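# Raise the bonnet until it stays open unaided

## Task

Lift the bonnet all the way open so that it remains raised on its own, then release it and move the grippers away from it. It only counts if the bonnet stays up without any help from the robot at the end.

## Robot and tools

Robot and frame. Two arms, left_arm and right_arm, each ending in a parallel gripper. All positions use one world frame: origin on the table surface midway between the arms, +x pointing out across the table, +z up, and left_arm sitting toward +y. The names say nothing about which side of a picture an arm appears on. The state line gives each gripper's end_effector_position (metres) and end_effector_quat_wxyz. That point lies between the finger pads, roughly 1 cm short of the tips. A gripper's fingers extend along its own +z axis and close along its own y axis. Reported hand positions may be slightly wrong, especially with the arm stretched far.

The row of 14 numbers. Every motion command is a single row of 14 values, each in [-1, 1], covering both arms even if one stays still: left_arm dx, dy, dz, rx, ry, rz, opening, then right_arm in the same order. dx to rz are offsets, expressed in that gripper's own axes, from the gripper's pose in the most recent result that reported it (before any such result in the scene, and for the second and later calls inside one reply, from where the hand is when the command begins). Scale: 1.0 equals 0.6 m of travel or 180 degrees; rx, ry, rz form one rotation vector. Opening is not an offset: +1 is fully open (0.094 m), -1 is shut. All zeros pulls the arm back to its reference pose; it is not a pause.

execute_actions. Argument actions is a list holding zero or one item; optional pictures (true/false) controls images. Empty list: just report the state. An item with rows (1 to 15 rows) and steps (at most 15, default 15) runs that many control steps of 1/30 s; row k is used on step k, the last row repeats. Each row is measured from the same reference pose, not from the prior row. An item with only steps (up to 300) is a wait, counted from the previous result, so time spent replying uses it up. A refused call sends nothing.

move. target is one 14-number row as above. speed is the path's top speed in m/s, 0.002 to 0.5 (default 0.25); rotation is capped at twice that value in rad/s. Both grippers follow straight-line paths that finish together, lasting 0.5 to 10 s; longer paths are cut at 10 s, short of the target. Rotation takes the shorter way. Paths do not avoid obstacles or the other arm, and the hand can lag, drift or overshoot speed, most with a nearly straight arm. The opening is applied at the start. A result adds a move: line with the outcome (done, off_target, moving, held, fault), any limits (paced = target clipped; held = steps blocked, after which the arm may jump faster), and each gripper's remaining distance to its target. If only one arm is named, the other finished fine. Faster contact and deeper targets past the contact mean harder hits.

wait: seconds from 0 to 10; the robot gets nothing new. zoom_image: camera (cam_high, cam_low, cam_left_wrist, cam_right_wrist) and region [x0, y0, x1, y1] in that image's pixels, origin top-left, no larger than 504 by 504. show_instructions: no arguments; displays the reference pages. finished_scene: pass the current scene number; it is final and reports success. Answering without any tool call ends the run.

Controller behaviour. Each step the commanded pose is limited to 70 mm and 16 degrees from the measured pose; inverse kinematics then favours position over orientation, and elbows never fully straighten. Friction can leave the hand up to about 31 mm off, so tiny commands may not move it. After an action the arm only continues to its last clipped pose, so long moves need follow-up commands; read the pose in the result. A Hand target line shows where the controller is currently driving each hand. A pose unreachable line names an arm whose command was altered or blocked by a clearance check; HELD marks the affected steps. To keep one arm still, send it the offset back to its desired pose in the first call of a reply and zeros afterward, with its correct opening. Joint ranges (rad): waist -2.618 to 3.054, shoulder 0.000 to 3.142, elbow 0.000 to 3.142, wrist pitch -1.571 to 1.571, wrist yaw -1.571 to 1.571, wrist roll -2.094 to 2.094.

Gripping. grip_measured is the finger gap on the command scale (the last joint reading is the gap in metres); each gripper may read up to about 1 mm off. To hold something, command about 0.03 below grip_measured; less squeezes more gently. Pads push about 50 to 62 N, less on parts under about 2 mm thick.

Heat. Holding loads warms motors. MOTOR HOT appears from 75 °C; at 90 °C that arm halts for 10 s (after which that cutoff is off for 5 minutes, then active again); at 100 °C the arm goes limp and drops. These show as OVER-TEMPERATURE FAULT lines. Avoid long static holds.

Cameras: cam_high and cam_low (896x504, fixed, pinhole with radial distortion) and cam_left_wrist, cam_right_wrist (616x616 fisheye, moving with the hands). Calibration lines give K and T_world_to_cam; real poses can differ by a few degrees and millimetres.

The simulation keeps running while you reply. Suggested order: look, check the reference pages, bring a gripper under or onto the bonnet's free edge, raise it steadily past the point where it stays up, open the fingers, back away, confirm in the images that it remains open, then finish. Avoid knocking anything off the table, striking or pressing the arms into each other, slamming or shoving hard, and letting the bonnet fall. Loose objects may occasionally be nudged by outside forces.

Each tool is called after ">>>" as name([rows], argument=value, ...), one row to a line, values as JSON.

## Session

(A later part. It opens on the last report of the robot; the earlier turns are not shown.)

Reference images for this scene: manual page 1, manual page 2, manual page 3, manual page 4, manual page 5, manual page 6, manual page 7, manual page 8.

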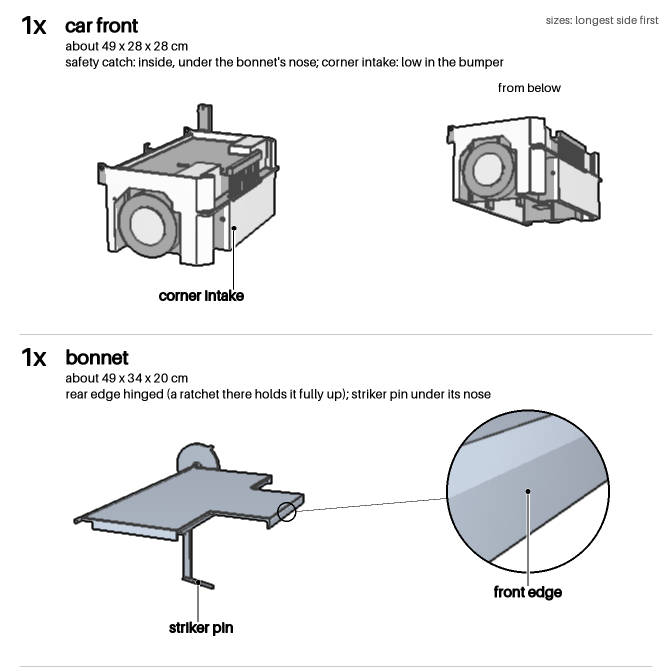

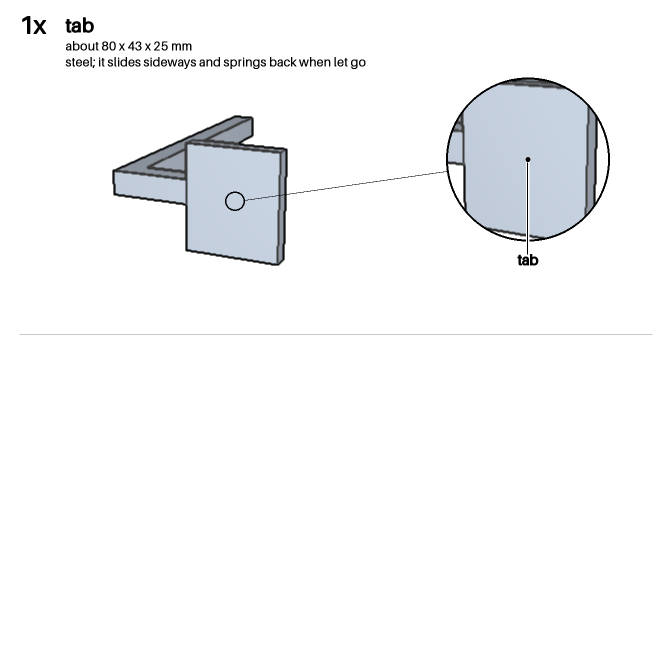

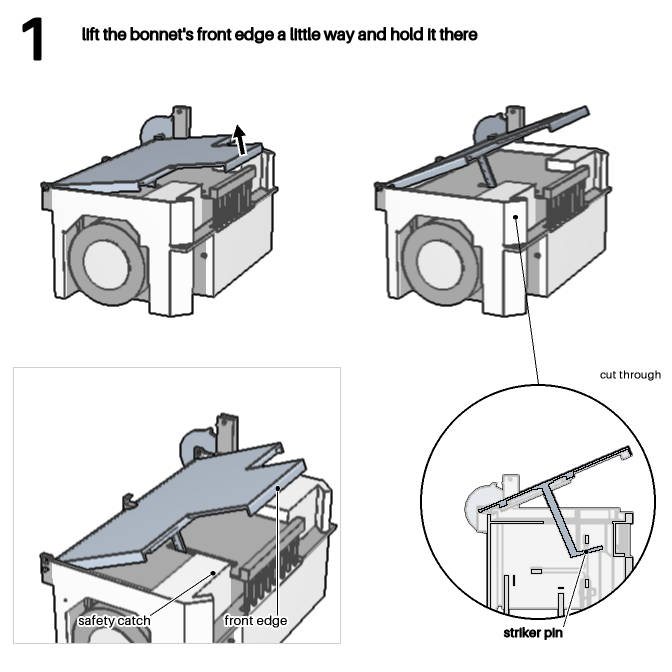

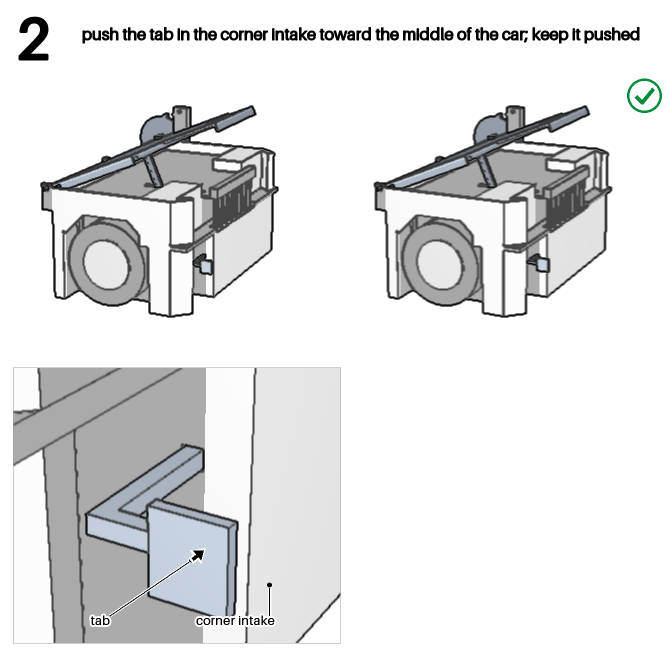

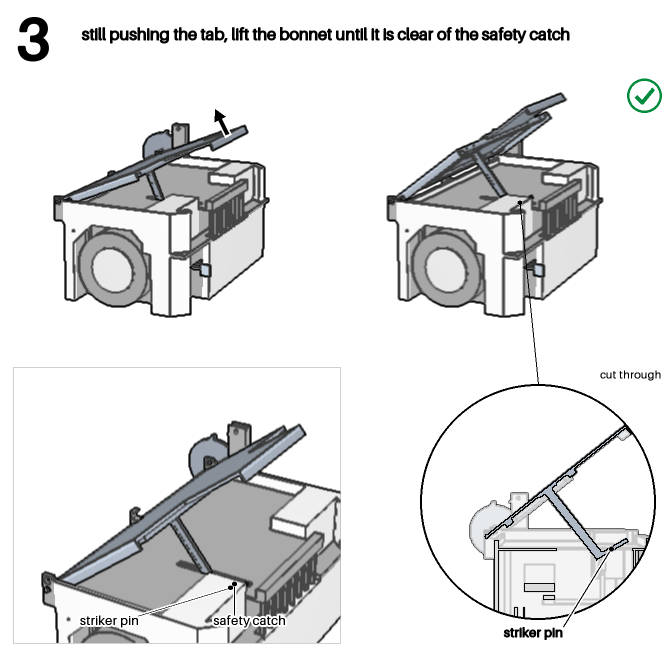

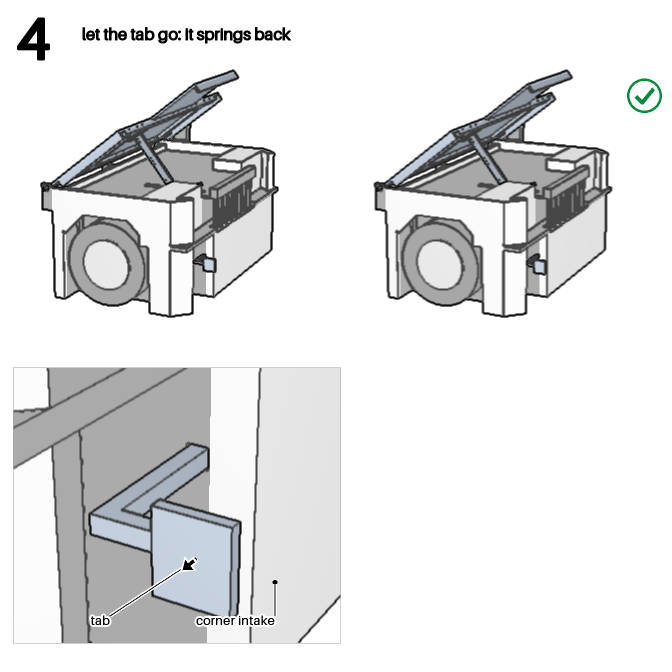

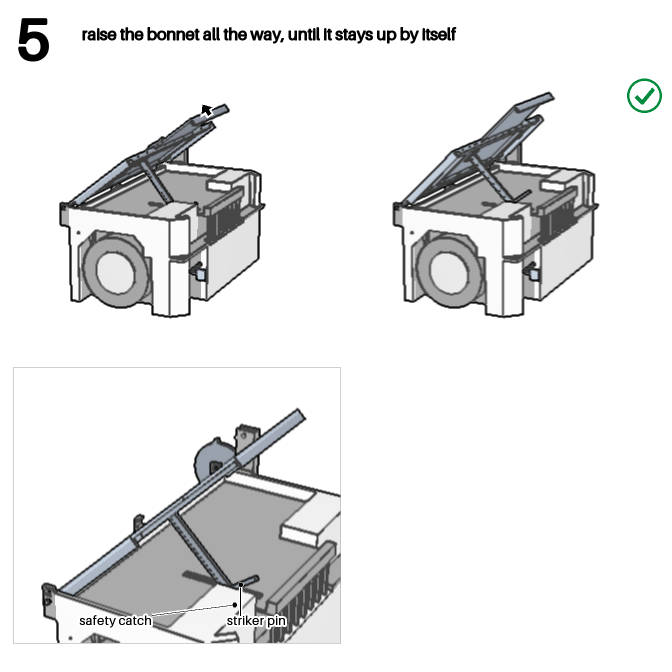

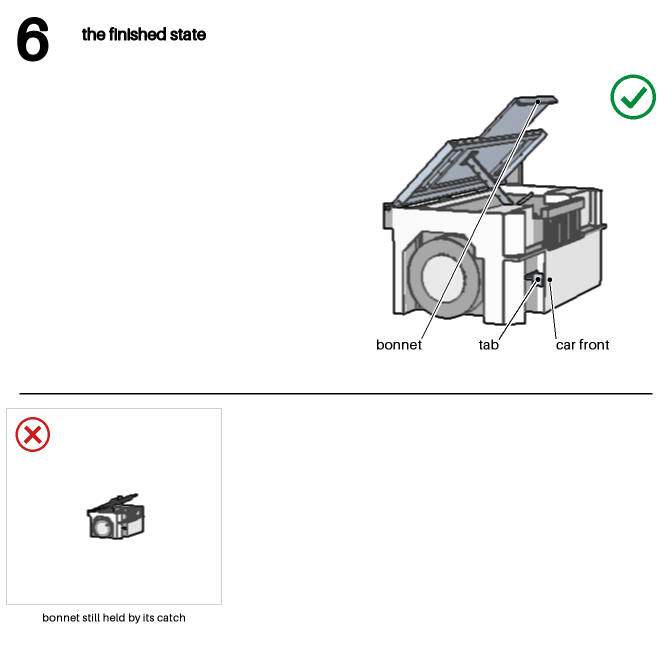

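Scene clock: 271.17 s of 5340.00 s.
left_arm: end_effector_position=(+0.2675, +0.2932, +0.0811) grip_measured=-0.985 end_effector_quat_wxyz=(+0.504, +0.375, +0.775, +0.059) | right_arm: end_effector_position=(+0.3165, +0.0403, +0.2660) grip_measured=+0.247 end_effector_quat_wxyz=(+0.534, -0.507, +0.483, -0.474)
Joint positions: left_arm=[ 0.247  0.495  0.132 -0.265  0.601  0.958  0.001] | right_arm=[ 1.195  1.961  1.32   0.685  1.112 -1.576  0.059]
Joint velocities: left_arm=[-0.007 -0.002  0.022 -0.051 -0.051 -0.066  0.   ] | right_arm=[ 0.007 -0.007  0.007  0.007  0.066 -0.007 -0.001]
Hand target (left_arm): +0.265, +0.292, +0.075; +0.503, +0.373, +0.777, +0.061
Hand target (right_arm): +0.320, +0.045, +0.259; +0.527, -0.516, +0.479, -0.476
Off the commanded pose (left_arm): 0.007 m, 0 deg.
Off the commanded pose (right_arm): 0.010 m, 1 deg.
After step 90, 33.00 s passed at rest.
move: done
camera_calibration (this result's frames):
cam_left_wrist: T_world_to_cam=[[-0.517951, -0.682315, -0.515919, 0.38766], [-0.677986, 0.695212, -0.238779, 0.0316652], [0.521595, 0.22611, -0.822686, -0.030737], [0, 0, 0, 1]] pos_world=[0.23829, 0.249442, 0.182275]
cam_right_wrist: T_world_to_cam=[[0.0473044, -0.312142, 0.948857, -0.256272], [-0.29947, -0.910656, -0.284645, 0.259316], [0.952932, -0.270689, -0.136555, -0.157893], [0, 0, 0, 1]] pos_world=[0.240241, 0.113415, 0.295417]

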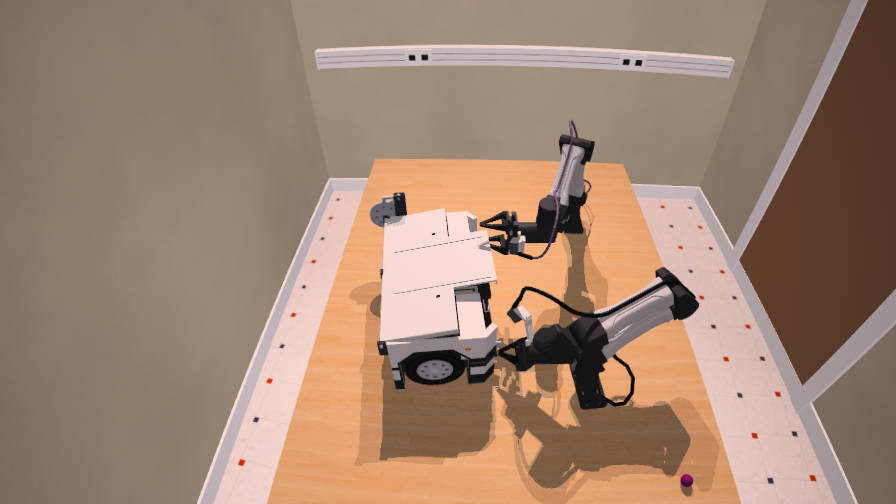

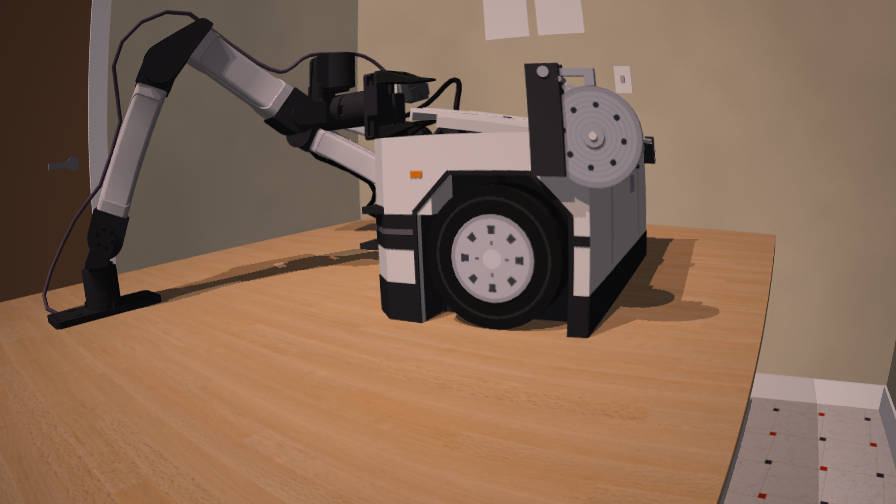

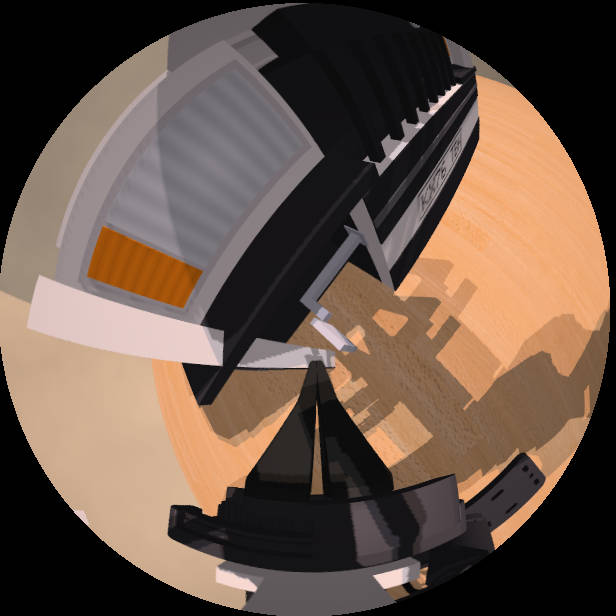

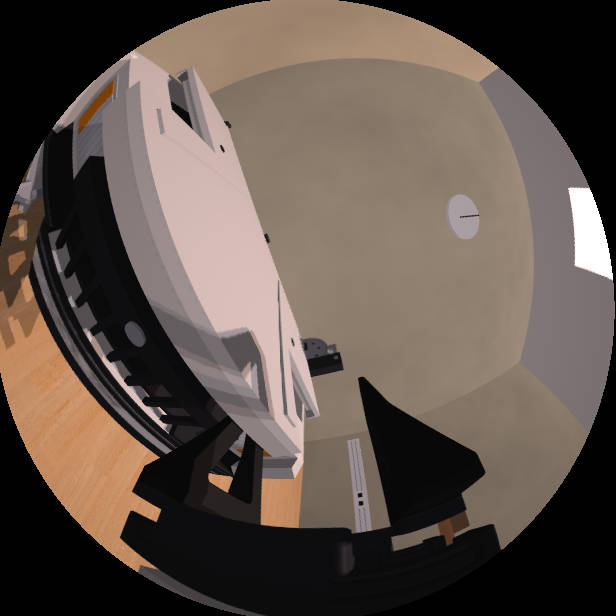

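>>> execute_actions([
  {"rows": [[0.0025,-0.0051,0.0016,0,0,0,-1,-0.0005,-0.0083,0.0008,0.0029,0,0.0059,0.213],[0.0014,-0.0061,0.0023,0,0,0,-1,-0.0011,-0.0167,0.0016,0.0058,0,0.0118,0.177],[0.0003,-0.0072,0.0029,0,0,0,-1,-0.0016,-0.025,0.0024,0.0087,0,0.0177,0.14],[-0.0008,-0.0083,0.0036,0,0,0,-1,-0.0021,-0.0333,0.0032,0.0116,0,0.0236,0.103],[-0.0019,-0.0093,0.0042,0,0,0,-1,-0.0027,-0.0417,0.004,0.0145,0,0.0295,0.067],[-0.003,-0.0104,0.0049,0,0,0,-1,-0.0032,-0.05,0.0048,0.0175,0,0.0355,0.03],[-0.0041,-0.0115,0.0055,0,0,0,-1,-0.0037,-0.0583,0.0056,0.0204,0,0.0414,-0.007],[-0.0052,-0.0125,0.0062,0,0,0,-1,-0.0043,-0.0667,0.0064,0.0233,0,0.0473,-0.043],[-0.0063,-0.0136,0.0068,0,0,0,-1,-0.0048,-0.075,0.0072,0.0262,0,0.0532,-0.08],[-0.0074,-0.0147,0.0075,0,0,0,-1,-0.0053,-0.0833,0.008,0.0291,0,0.0591,-0.117],[-0.0085,-0.0157,0.0081,0,0,0,-1,-0.0059,-0.0917,0.0088,0.032,0,0.065,-0.153],[-0.0096,-0.0168,0.0088,0,0,0,-1,-0.0064,-0.1,0.0096,0.032,0,0.065,-0.19],[-0.0107,-0.0179,0.0094,0,0,0,-1,-0.0069,-0.1083,0.0104,0.032,0,0.065,-0.227],[-0.0118,-0.0189,0.0101,0,0,0,-1,-0.0075,-0.1167,0.0112,0.032,0,0.065,-0.263],[-0.0129,-0.02,0.0107,0,0,0,-1,-0.008,-0.125,0.012,0.032,0,0.065,-0.30]], "steps": 15},
], pictures=false)

>>> wait(seconds=0.4)

Scene clock: 346.07 s of 5340.00 s.
left_arm: end_effector_position=(+0.2697, +0.2790, +0.0851) grip_measured=-0.985 end_effector_quat_wxyz=(+0.507, +0.385, +0.769, +0.056) | right_arm: end_effector_position=(+0.3177, +0.0410, +0.2666) grip_measured=-0.277 end_effector_quat_wxyz=(+0.531, -0.506, +0.486, -0.476)
Joint positions: left_arm=[ 0.129  0.467  0.132 -0.25   0.523  0.895  0.001] | right_arm=[ 1.195  1.967  1.337  0.666  1.121 -1.57   0.034]
Joint velocities: left_arm=[-0.256 -0.081  0.002 -0.007 -0.33  -0.212 -0.001] | right_arm=[-0.007 -0.012  0.271 -0.11   0.11  -0.037 -0.039]
Hand target (left_arm): +0.268, +0.278, +0.078; +0.505, +0.376, +0.775, +0.057
Hand target (right_arm): +0.318, +0.034, +0.339; +0.604, -0.428, +0.507, -0.441
Off the commanded pose (left_arm): 0.007 m, 1 deg.
Off the commanded pose (right_arm): 0.075 m, 13 deg.
Steps of this call (steps 1 to 90: nothing new was sent; then 71.40 s passed at rest; steps 91 to 105: all 15 steps of this action). Readings (end_effector_position):
91: left_arm (+0.2678, +0.2936, +0.0814) | right_arm (+0.3165, +0.0405, +0.2663)
92: left_arm (+0.2678, +0.2933, +0.0814) | right_arm (+0.3165, +0.0405, +0.2663)
94: left_arm (+0.2679, +0.2912, +0.0814) | right_arm (+0.3165, +0.0405, +0.2659)
98: left_arm (+0.2681, +0.2856, +0.0813) | right_arm (+0.3167, +0.0408, +0.2634)
105: the state above

Scene clock: 346.47 s of 5340.00 s.
left_arm: end_effector_position=(+0.2709, +0.2794, +0.0857) grip_measured=-0.985 end_effector_quat_wxyz=(+0.507, +0.378, +0.773, +0.059) | right_arm: end_effector_position=(+0.3191, +0.0405, +0.2774) grip_measured=-0.296 end_effector_quat_wxyz=(+0.535, -0.497, +0.490, -0.477)
Joint positions: left_arm=[ 0.11   0.463  0.132 -0.245  0.495  0.87   0.001] | right_arm=[ 1.193  1.963  1.362  0.662  1.13  -1.576  0.033]
Joint velocities: left_arm=[ 0.007 -0.012 -0.002 -0.007  0.022 -0.081 -0.001] | right_arm=[ 0.007 -0.007 -0.002  0.007  0.022 -0.066  0.   ]
Hand target (left_arm): +0.268, +0.278, +0.078; +0.505, +0.376, +0.775, +0.057
Hand target (right_arm): +0.318, +0.034, +0.339; +0.604, -0.428, +0.507, -0.441
Off the commanded pose (left_arm): 0.008 m, 1 deg.
Off the commanded pose (right_arm): 0.064 m, 12 deg.
Steps of this call (steps 1 to 12: nothing new was sent). Readings (end_effector_position):
1: left_arm (+0.2700, +0.2791, +0.0852) | right_arm (+0.3182, +0.0409, +0.2693)
2: left_arm (+0.2702, +0.2792, +0.0852) | right_arm (+0.3184, +0.0407, +0.2722)
4: left_arm (+0.2705, +0.2793, +0.0854) | right_arm (+0.3189, +0.0406, +0.2762)
8: left_arm (+0.2707, +0.2794, +0.0855) | right_arm (+0.3191, +0.0405, +0.2774)
12: the state above
camera_calibration (this result's frames):
cam_left_wrist: T_world_to_cam=[[-0.519083, -0.679003, -0.519141, 0.381943], [-0.672119, 0.699488, -0.242841, 0.0421976], [0.528023, 0.22287, -0.819463, -0.026704], [0, 0, 0, 1]] pos_world=[0.240722, 0.235775, 0.186647]
cam_right_wrist: T_world_to_cam=[[0.0361936, -0.327363, 0.944205, -0.261641], [-0.315561, -0.900228, -0.30002, 0.27249], [0.948215, -0.287095, -0.135885, -0.156709], [0, 0, 0, 1]] pos_world=[0.244051, 0.114661, 0.307501]

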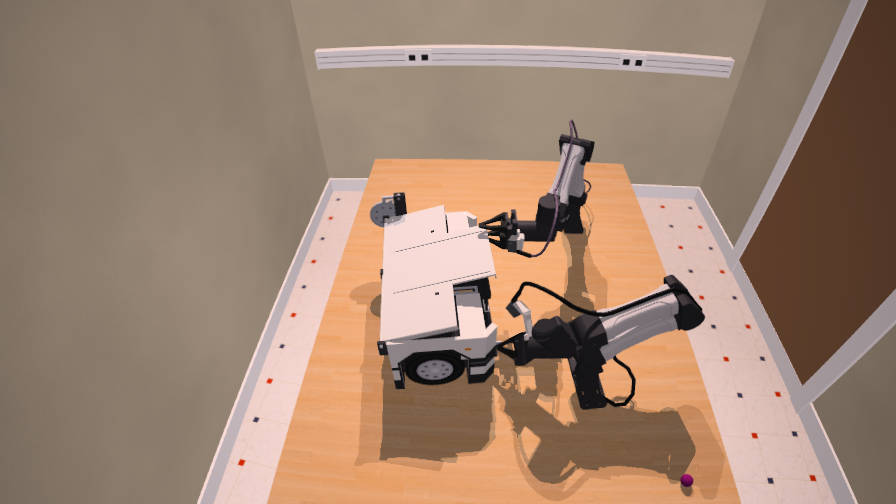

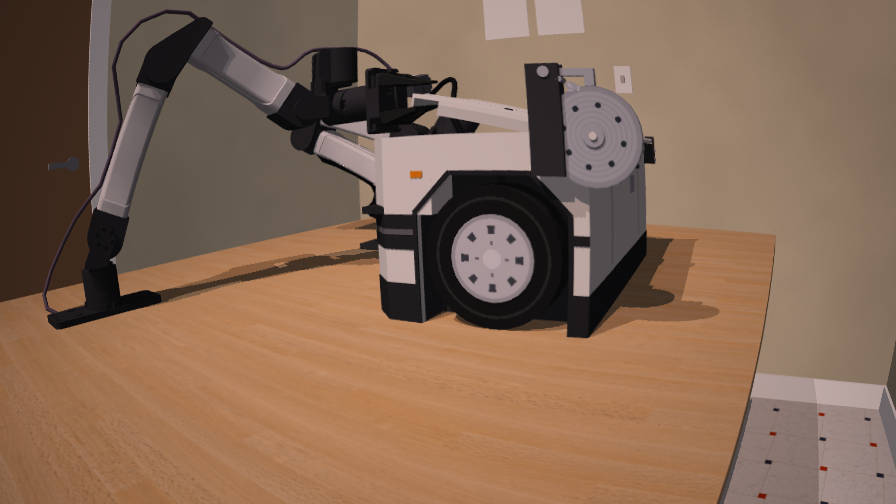

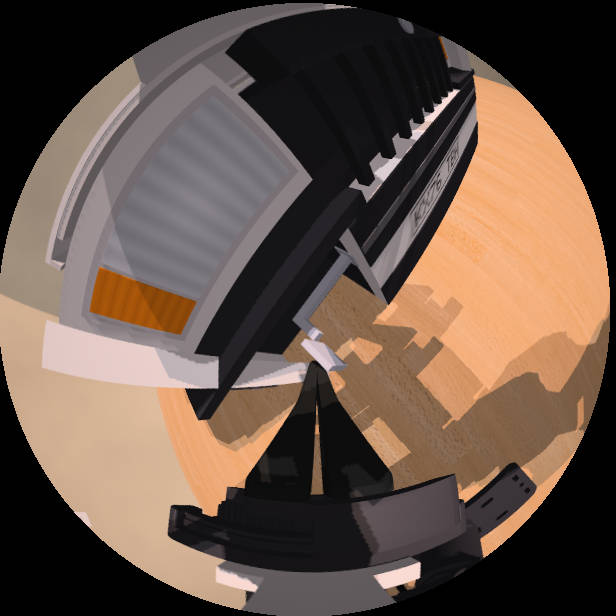

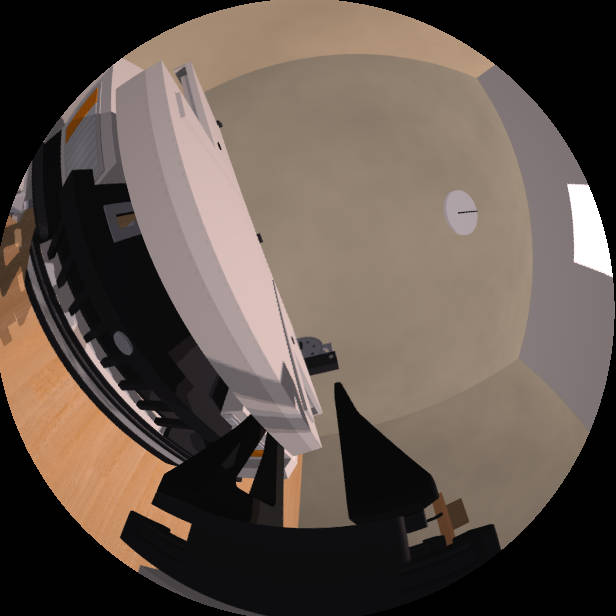

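>>> zoom_image(camera="cam_left_wrist", region=[260, 290, 380, 410])

Region (260, 290, 380, 410) of cam_left_wrist's 616x616 image, scaled by 4.200, with more detail than that image has.

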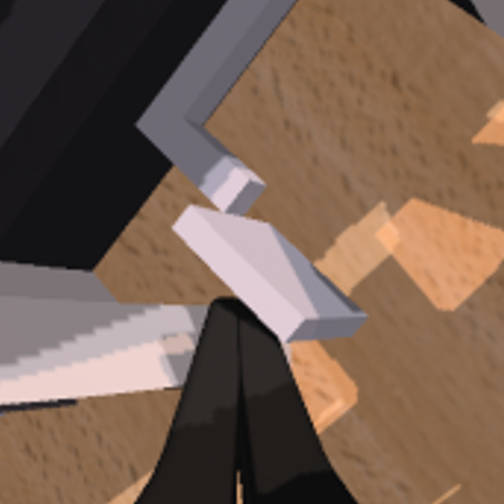

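>>> execute_actions([
  {"rows": [[0.0052,-0.0141,0.0048,0.0030,-0.0031,0.0005,-1,0.0043,-0.1051,0.0010,0.0301,0,0.0595,-0.3],[0.0014,-0.0178,0.0068,0.0059,-0.0061,0.0011,-1,0.0031,-0.1063,0.0016,0.0303,0,0.0589,-0.3],[-0.0024,-0.0214,0.0089,0.0089,-0.0092,0.0016,-1,0.0019,-0.1076,0.0023,0.0304,0,0.0584,-0.3],[-0.0062,-0.0250,0.0110,0.0119,-0.0123,0.0021,-1,0.0008,-0.1088,0.0030,0.0305,0,0.0579,-0.3],[-0.0100,-0.0287,0.0130,0.0149,-0.0154,0.0027,-1,-0.0004,-0.1101,0.0036,0.0307,0,0.0573,-0.3],[-0.0138,-0.0323,0.0151,0.0178,-0.0184,0.0032,-1,-0.0016,-0.1114,0.0043,0.0308,0,0.0568,-0.3],[-0.0176,-0.0359,0.0172,0.0208,-0.0215,0.0037,-1,-0.0028,-0.1126,0.0050,0.0309,0,0.0563,-0.3],[-0.0214,-0.0396,0.0192,0.0238,-0.0246,0.0043,-1,-0.0040,-0.1139,0.0056,0.0311,0,0.0557,-0.3],[-0.0252,-0.0432,0.0213,0.0268,-0.0277,0.0048,-1,-0.0052,-0.1151,0.0063,0.0312,0,0.0552,-0.3],[-0.0290,-0.0468,0.0234,0.0297,-0.0307,0.0053,-1,-0.0064,-0.1164,0.0070,0.0313,0,0.0547,-0.3],[-0.0328,-0.0505,0.0254,0.0327,-0.0338,0.0059,-1,-0.0076,-0.1177,0.0076,0.0315,0,0.0541,-0.3],[-0.0366,-0.0541,0.0275,0.0357,-0.0369,0.0064,-1,-0.0087,-0.1189,0.0083,0.0316,0,0.0536,-0.3],[-0.0404,-0.0577,0.0296,0.0387,-0.0400,0.0069,-1,-0.0099,-0.1202,0.0090,0.0317,0,0.0531,-0.3],[-0.0442,-0.0614,0.0316,0.0416,-0.0430,0.0075,-1,-0.0111,-0.1214,0.0096,0.0319,0,0.0525,-0.3],[-0.0480,-0.0650,0.0337,0.0446,-0.0461,0.0080,-1,-0.0123,-0.1227,0.0103,0.0320,0,0.0520,-0.3]], "steps": 15},
], pictures=false)

>>> wait(seconds=0.3)

Scene clock: 393.73 s of 5340.00 s.
left_arm: end_effector_position=(+0.2753, +0.2663, +0.0856) grip_measured=-0.985 end_effector_quat_wxyz=(+0.516, +0.388, +0.761, +0.064) | right_arm: end_effector_position=(+0.3214, +0.0406, +0.2930) grip_measured=-0.296 end_effector_quat_wxyz=(+0.532, -0.491, +0.490, -0.486)
Joint positions: left_arm=[-0.007  0.463  0.105 -0.167  0.409  0.82   0.001] | right_arm=[ 1.191  1.963  1.411  0.643  1.146 -1.609  0.033]
Joint velocities: left_arm=[-0.208  0.012 -0.051  0.125 -0.315 -0.066 -0.001] | right_arm=[-0.022 -0.007  0.188 -0.066  0.037 -0.037 -0.   ]
Hand target (left_arm): +0.265, +0.233, +0.081; +0.529, +0.424, +0.735, -0.015
Hand target (right_arm): +0.320, +0.038, +0.350; +0.595, -0.429, +0.505, -0.456
Off the commanded pose (left_arm): 0.040 m, 11 deg.
Off the commanded pose (right_arm): 0.059 m, 11 deg.
Steps of this call (steps 1 to 90: nothing new was sent; then 43.77 s passed at rest; steps 91 to 105: all 15 steps of this action). Readings (end_effector_position):
91: left_arm (+0.2710, +0.2792, +0.0860) | right_arm (+0.3191, +0.0403, +0.2774)
92: left_arm (+0.2712, +0.2790, +0.0859) | right_arm (+0.3191, +0.0403, +0.2774)
94: left_arm (+0.2718, +0.2771, +0.0856) | right_arm (+0.3191, +0.0403, +0.2774)
98: left_arm (+0.2728, +0.2712, +0.0858) | right_arm (+0.3194, +0.0405, +0.2796)
105: the state above

Scene clock: 394.03 s of 5340.00 s.
left_arm: end_effector_position=(+0.2765, +0.2665, +0.0855) grip_measured=-0.985 end_effector_quat_wxyz=(+0.517, +0.383, +0.763, +0.067) | right_arm: end_effector_position=(+0.3225, +0.0405, +0.2983) grip_measured=-0.296 end_effector_quat_wxyz=(+0.532, -0.489, +0.490, -0.488)
Joint positions: left_arm=[-0.022  0.463  0.101 -0.154  0.386  0.805  0.001] | right_arm=[ 1.19   1.963  1.425  0.641  1.148 -1.621  0.033]
Joint velocities: left_arm=[ 0.007  0.002  0.007 -0.007 -0.051 -0.022 -0.001] | right_arm=[-0.002 -0.012 -0.017 -0.037  0.081 -0.051  0.   ]
Hand target (left_arm): +0.265, +0.233, +0.081; +0.529, +0.424, +0.735, -0.015
Hand target (right_arm): +0.320, +0.038, +0.350; +0.595, -0.429, +0.504, -0.456
Off the commanded pose (left_arm): 0.040 m, 11 deg.
Off the commanded pose (right_arm): 0.053 m, 11 deg.
Steps of this call (steps 1 to 9: nothing new was sent). Readings (end_effector_position):
1: left_arm (+0.2757, +0.2664, +0.0856) | right_arm (+0.3218, +0.0405, +0.2950)
2: left_arm (+0.2760, +0.2665, +0.0856) | right_arm (+0.3221, +0.0406, +0.2966)
4: left_arm (+0.2763, +0.2665, +0.0856) | right_arm (+0.3225, +0.0405, +0.2983)
8: left_arm (+0.2764, +0.2665, +0.0854) | right_arm (+0.3225, +0.0405, +0.2983)
9: the state above
camera_calibration (this result's frames):
cam_left_wrist: T_world_to_cam=[[-0.508838, -0.66848, -0.542419, 0.37239], [-0.658307, 0.70817, -0.255201, 0.049856], [0.554722, 0.227222, -0.800409, -0.0371019], [0, 0, 0, 1]] pos_world=[0.242888, 0.222059, 0.185018]
cam_right_wrist: T_world_to_cam=[[0.0129498, -0.323905, 0.946001, -0.27474], [-0.331384, -0.894004, -0.301565, 0.285147], [0.943407, -0.309584, -0.118914, -0.159744], [0, 0, 0, 1]] pos_world=[0.248755, 0.116479, 0.326899]

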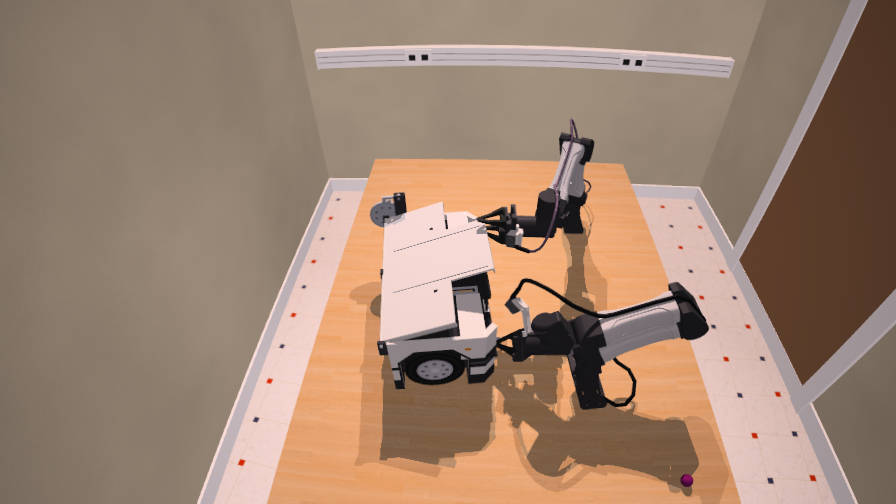

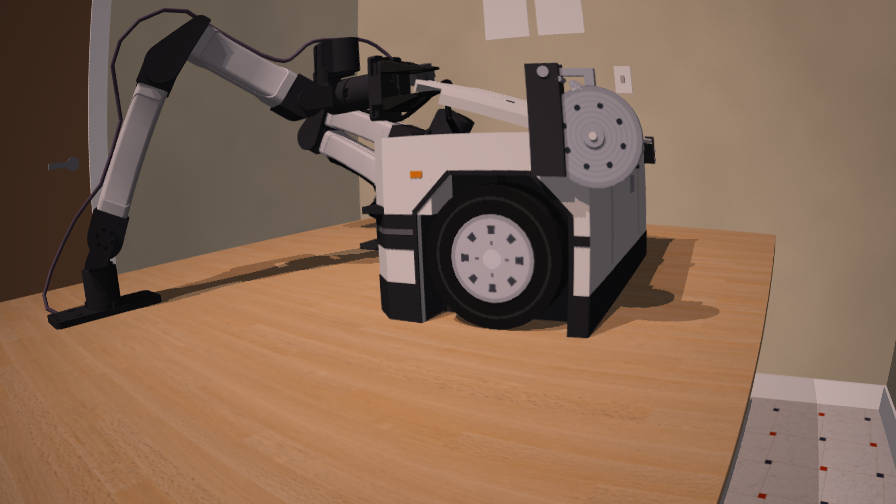

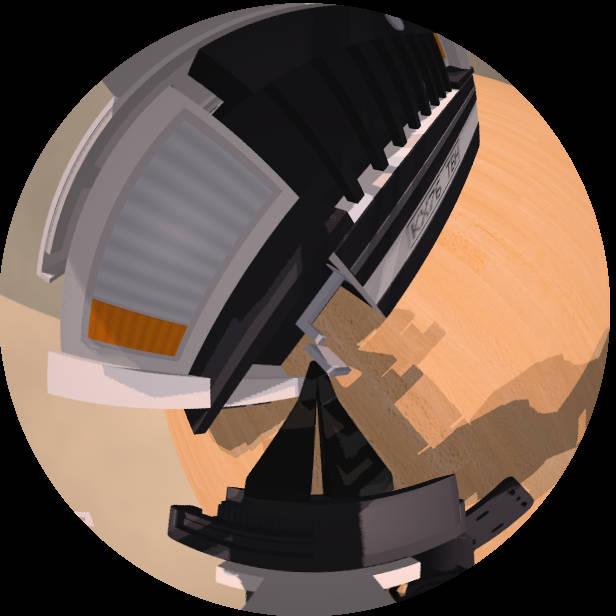

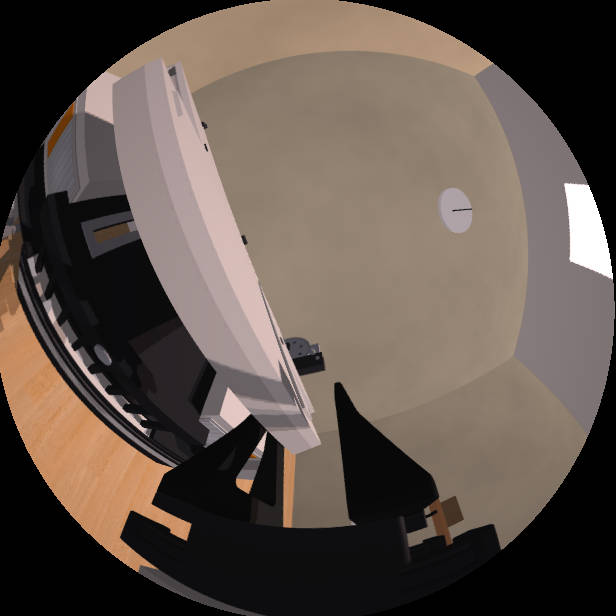

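>>> execute_actions([
  {"rows": [[-0.0277,-0.0525,0.0037,0.0492,-0.0368,-0.0008,-1,-0.0112,-0.0952,0.0079,0.0258,-0.0067,0.0531,-0.3],[-0.0277,-0.0525,0.0037,0.0492,-0.0368,-0.0008,-1,-0.0118,-0.0992,0.0099,0.0259,-0.0071,0.0528,-0.3],[-0.0277,-0.0525,0.0037,0.0492,-0.0368,-0.0008,-1,-0.0123,-0.1032,0.0120,0.0261,-0.0074,0.0524,-0.3],[-0.0277,-0.0525,0.0037,0.0492,-0.0368,-0.0008,-1,-0.0129,-0.1072,0.0141,0.0262,-0.0078,0.0520,-0.3],[-0.0277,-0.0525,0.0037,0.0492,-0.0368,-0.0008,-1,-0.0134,-0.1112,0.0161,0.0264,-0.0082,0.0517,-0.3],[-0.0277,-0.0525,0.0037,0.0492,-0.0368,-0.0008,-1,-0.0139,-0.1152,0.0182,0.0266,-0.0086,0.0513,-0.3],[-0.0277,-0.0525,0.0037,0.0492,-0.0368,-0.0008,-1,-0.0145,-0.1192,0.0203,0.0267,-0.0090,0.0509,-0.3],[-0.0277,-0.0525,0.0037,0.0492,-0.0368,-0.0008,-1,-0.0150,-0.1233,0.0223,0.0269,-0.0093,0.0506,-0.3],[-0.0277,-0.0525,0.0037,0.0492,-0.0368,-0.0008,-1,-0.0156,-0.1273,0.0244,0.0270,-0.0097,0.0502,-0.3],[-0.0277,-0.0525,0.0037,0.0492,-0.0368,-0.0008,-1,-0.0161,-0.1313,0.0265,0.0272,-0.0101,0.0498,-0.3],[-0.0277,-0.0525,0.0037,0.0492,-0.0368,-0.0008,-1,-0.0166,-0.1353,0.0285,0.0274,-0.0105,0.0495,-0.3],[-0.0277,-0.0525,0.0037,0.0492,-0.0368,-0.0008,-1,-0.0172,-0.1393,0.0306,0.0275,-0.0109,0.0491,-0.3],[-0.0277,-0.0525,0.0037,0.0492,-0.0368,-0.0008,-1,-0.0177,-0.1433,0.0327,0.0277,-0.0112,0.0487,-0.3],[-0.0277,-0.0525,0.0037,0.0492,-0.0368,-0.0008,-1,-0.0183,-0.1473,0.0347,0.0278,-0.0116,0.0484,-0.3],[-0.0277,-0.0525,0.0037,0.0492,-0.0368,-0.0008,-1,-0.0188,-0.1513,0.0368,0.0280,-0.0120,0.0480,-0.3]], "steps": 15},
], pictures=false)

>>> wait(seconds=0.3)

Scene clock: 439.80 s of 5340.00 s.
left_arm: end_effector_position=(+0.2764, +0.2667, +0.0853) grip_measured=-0.985 end_effector_quat_wxyz=(+0.516, +0.382, +0.764, +0.066) | right_arm: end_effector_position=(+0.3341, +0.0415, +0.3363) grip_measured=-0.296 end_effector_quat_wxyz=(+0.535, -0.479, +0.491, -0.493)
Joint positions: left_arm=[-0.021  0.463  0.1   -0.154  0.387  0.802  0.001] | right_arm=[ 1.168  1.963  1.558  0.545  1.136 -1.645  0.033]
Joint velocities: left_arm=[ 0.002  0.012  0.002  0.007 -0.066  0.007 -0.   ] | right_arm=[-0.071 -0.002  0.349 -0.271 -0.139 -0.037 -0.001]
Hand target (left_arm): +0.264, +0.236, +0.082; +0.527, +0.421, +0.738, -0.011
Hand target (right_arm): +0.335, +0.041, +0.389; +0.598, -0.434, +0.491, -0.462
Off the commanded pose (left_arm): 0.036 m, 11 deg.
Off the commanded pose (right_arm): 0.055 m, 10 deg.
MOTOR HOT: a motor of the right arm reached 75 °C. Now the hottest motor of the right arm, joint 2 (shoulder), reports 76 °C. The controller's stop level is 90 °C. To cool a motor, set the load down, stop pushing, or move to a pose that needs little force.
Steps of this call (steps 1 to 90: nothing new was sent; then 42.27 s passed at rest; steps 91 to 105: all 15 steps of this action). Readings (end_effector_position):
91: left_arm (+0.2764, +0.2667, +0.0853) | right_arm (+0.3226, +0.0406, +0.2989)
92: left_arm (+0.2764, +0.2667, +0.0853) | right_arm (+0.3227, +0.0406, +0.2996)
94: left_arm (+0.2764, +0.2666, +0.0853) | right_arm (+0.3239, +0.0407, +0.3032)
98: left_arm (+0.2764, +0.2667, +0.0853) | right_arm (+0.3268, +0.0409, +0.3145)
105: the state above

Scene clock: 440.10 s of 5340.00 s.
left_arm: end_effector_position=(+0.2764, +0.2667, +0.0853) grip_measured=-0.985 end_effector_quat_wxyz=(+0.516, +0.382, +0.764, +0.066) | right_arm: end_effector_position=(+0.3370, +0.0422, +0.3435) grip_measured=-0.296 end_effector_quat_wxyz=(+0.537, -0.480, +0.488, -0.492)
Joint positions: left_arm=[-0.021  0.463  0.1   -0.154  0.387  0.802  0.001] | right_arm=[ 1.161  1.963  1.583  0.525  1.124 -1.649  0.033]
Joint velocities: left_arm=[-0.017 -0.017 -0.022  0.007 -0.066  0.022 -0.   ] | right_arm=[-0.022  0.002 -0.002  0.037  0.051 -0.007  0.001]
Hand target (left_arm): +0.264, +0.236, +0.082; +0.527, +0.421, +0.738, -0.011
Hand target (right_arm): +0.335, +0.041, +0.389; +0.598, -0.434, +0.491, -0.462
Off the commanded pose (left_arm): 0.036 m, 11 deg.
Off the commanded pose (right_arm): 0.047 m, 9 deg.
MOTOR HOT: still on. Now the hottest motor of the right arm, joint 2 (shoulder), reports 76 °C; the controller's stop level is 90 °C.
Steps of this call (steps 1 to 9: nothing new was sent). Readings (end_effector_position):
1: left_arm (+0.2764, +0.2667, +0.0853) | right_arm (+0.3351, +0.0417, +0.3392)
2: left_arm (+0.2764, +0.2667, +0.0853) | right_arm (+0.3361, +0.0418, +0.3414)
4: left_arm (+0.2764, +0.2667, +0.0853) | right_arm (+0.3370, +0.0420, +0.3435)
8: left_arm (+0.2764, +0.2667, +0.0853) | right_arm (+0.3370, +0.0422, +0.3436)
9: the state above
camera_calibration (this result's frames):
cam_left_wrist: T_world_to_cam=[[-0.508568, -0.670542, -0.540122, 0.372599], [-0.659744, 0.706556, -0.255962, 0.0505357], [0.553259, 0.226168, -0.801718, -0.0364716], [0, 0, 0, 1]] pos_world=[0.243011, 0.222386, 0.184944]
cam_right_wrist: T_world_to_cam=[[-0.00761828, -0.33183, 0.943308, -0.308938], [-0.33091, -0.88935, -0.315522, 0.309542], [0.943631, -0.314554, -0.103031, -0.172839], [0, 0, 0, 1]] pos_world=[0.263174, 0.118409, 0.371283]

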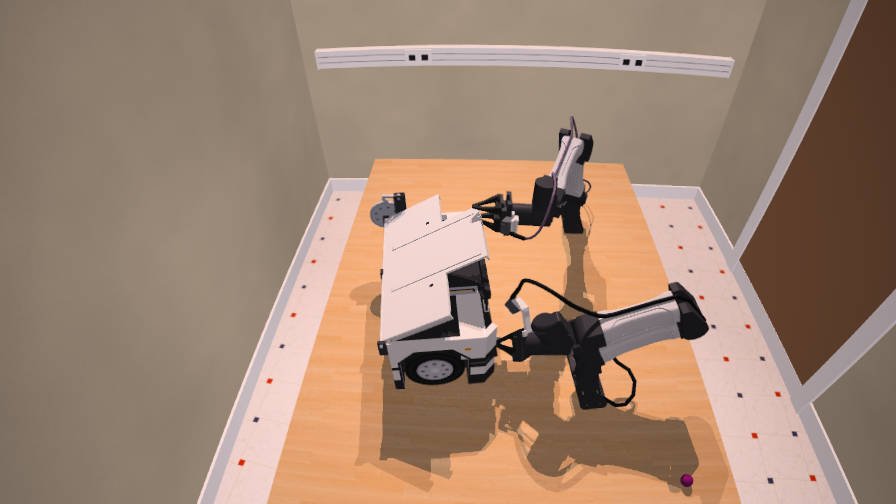

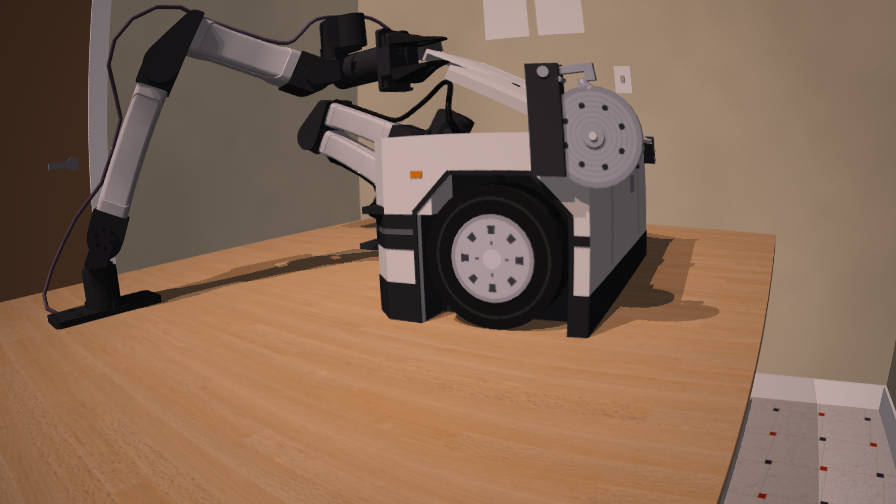

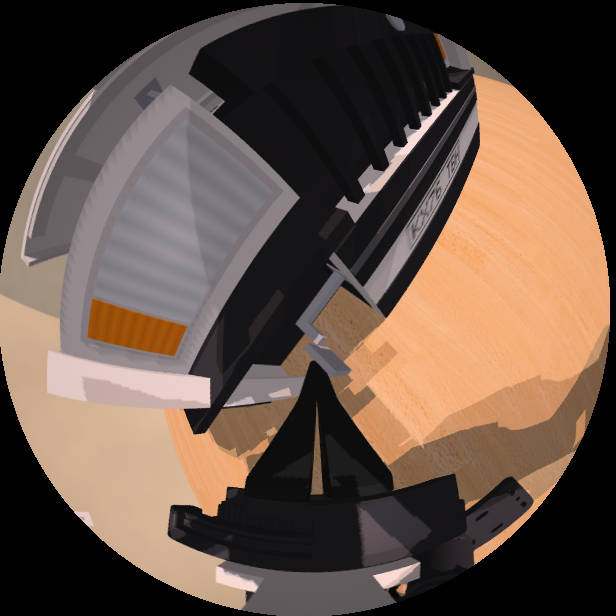

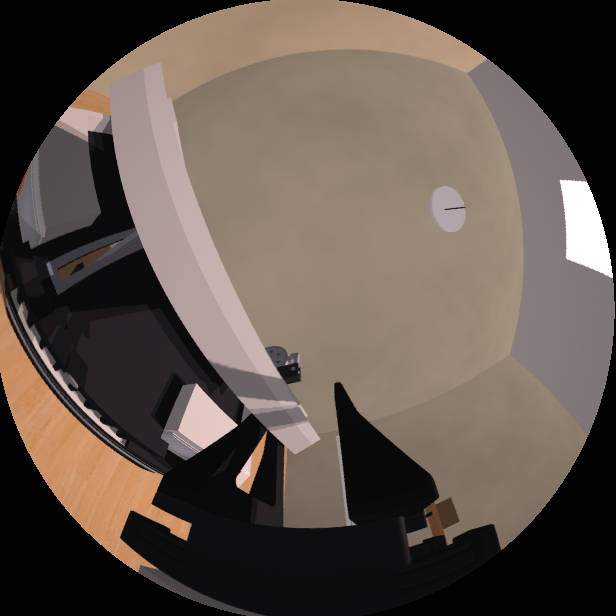

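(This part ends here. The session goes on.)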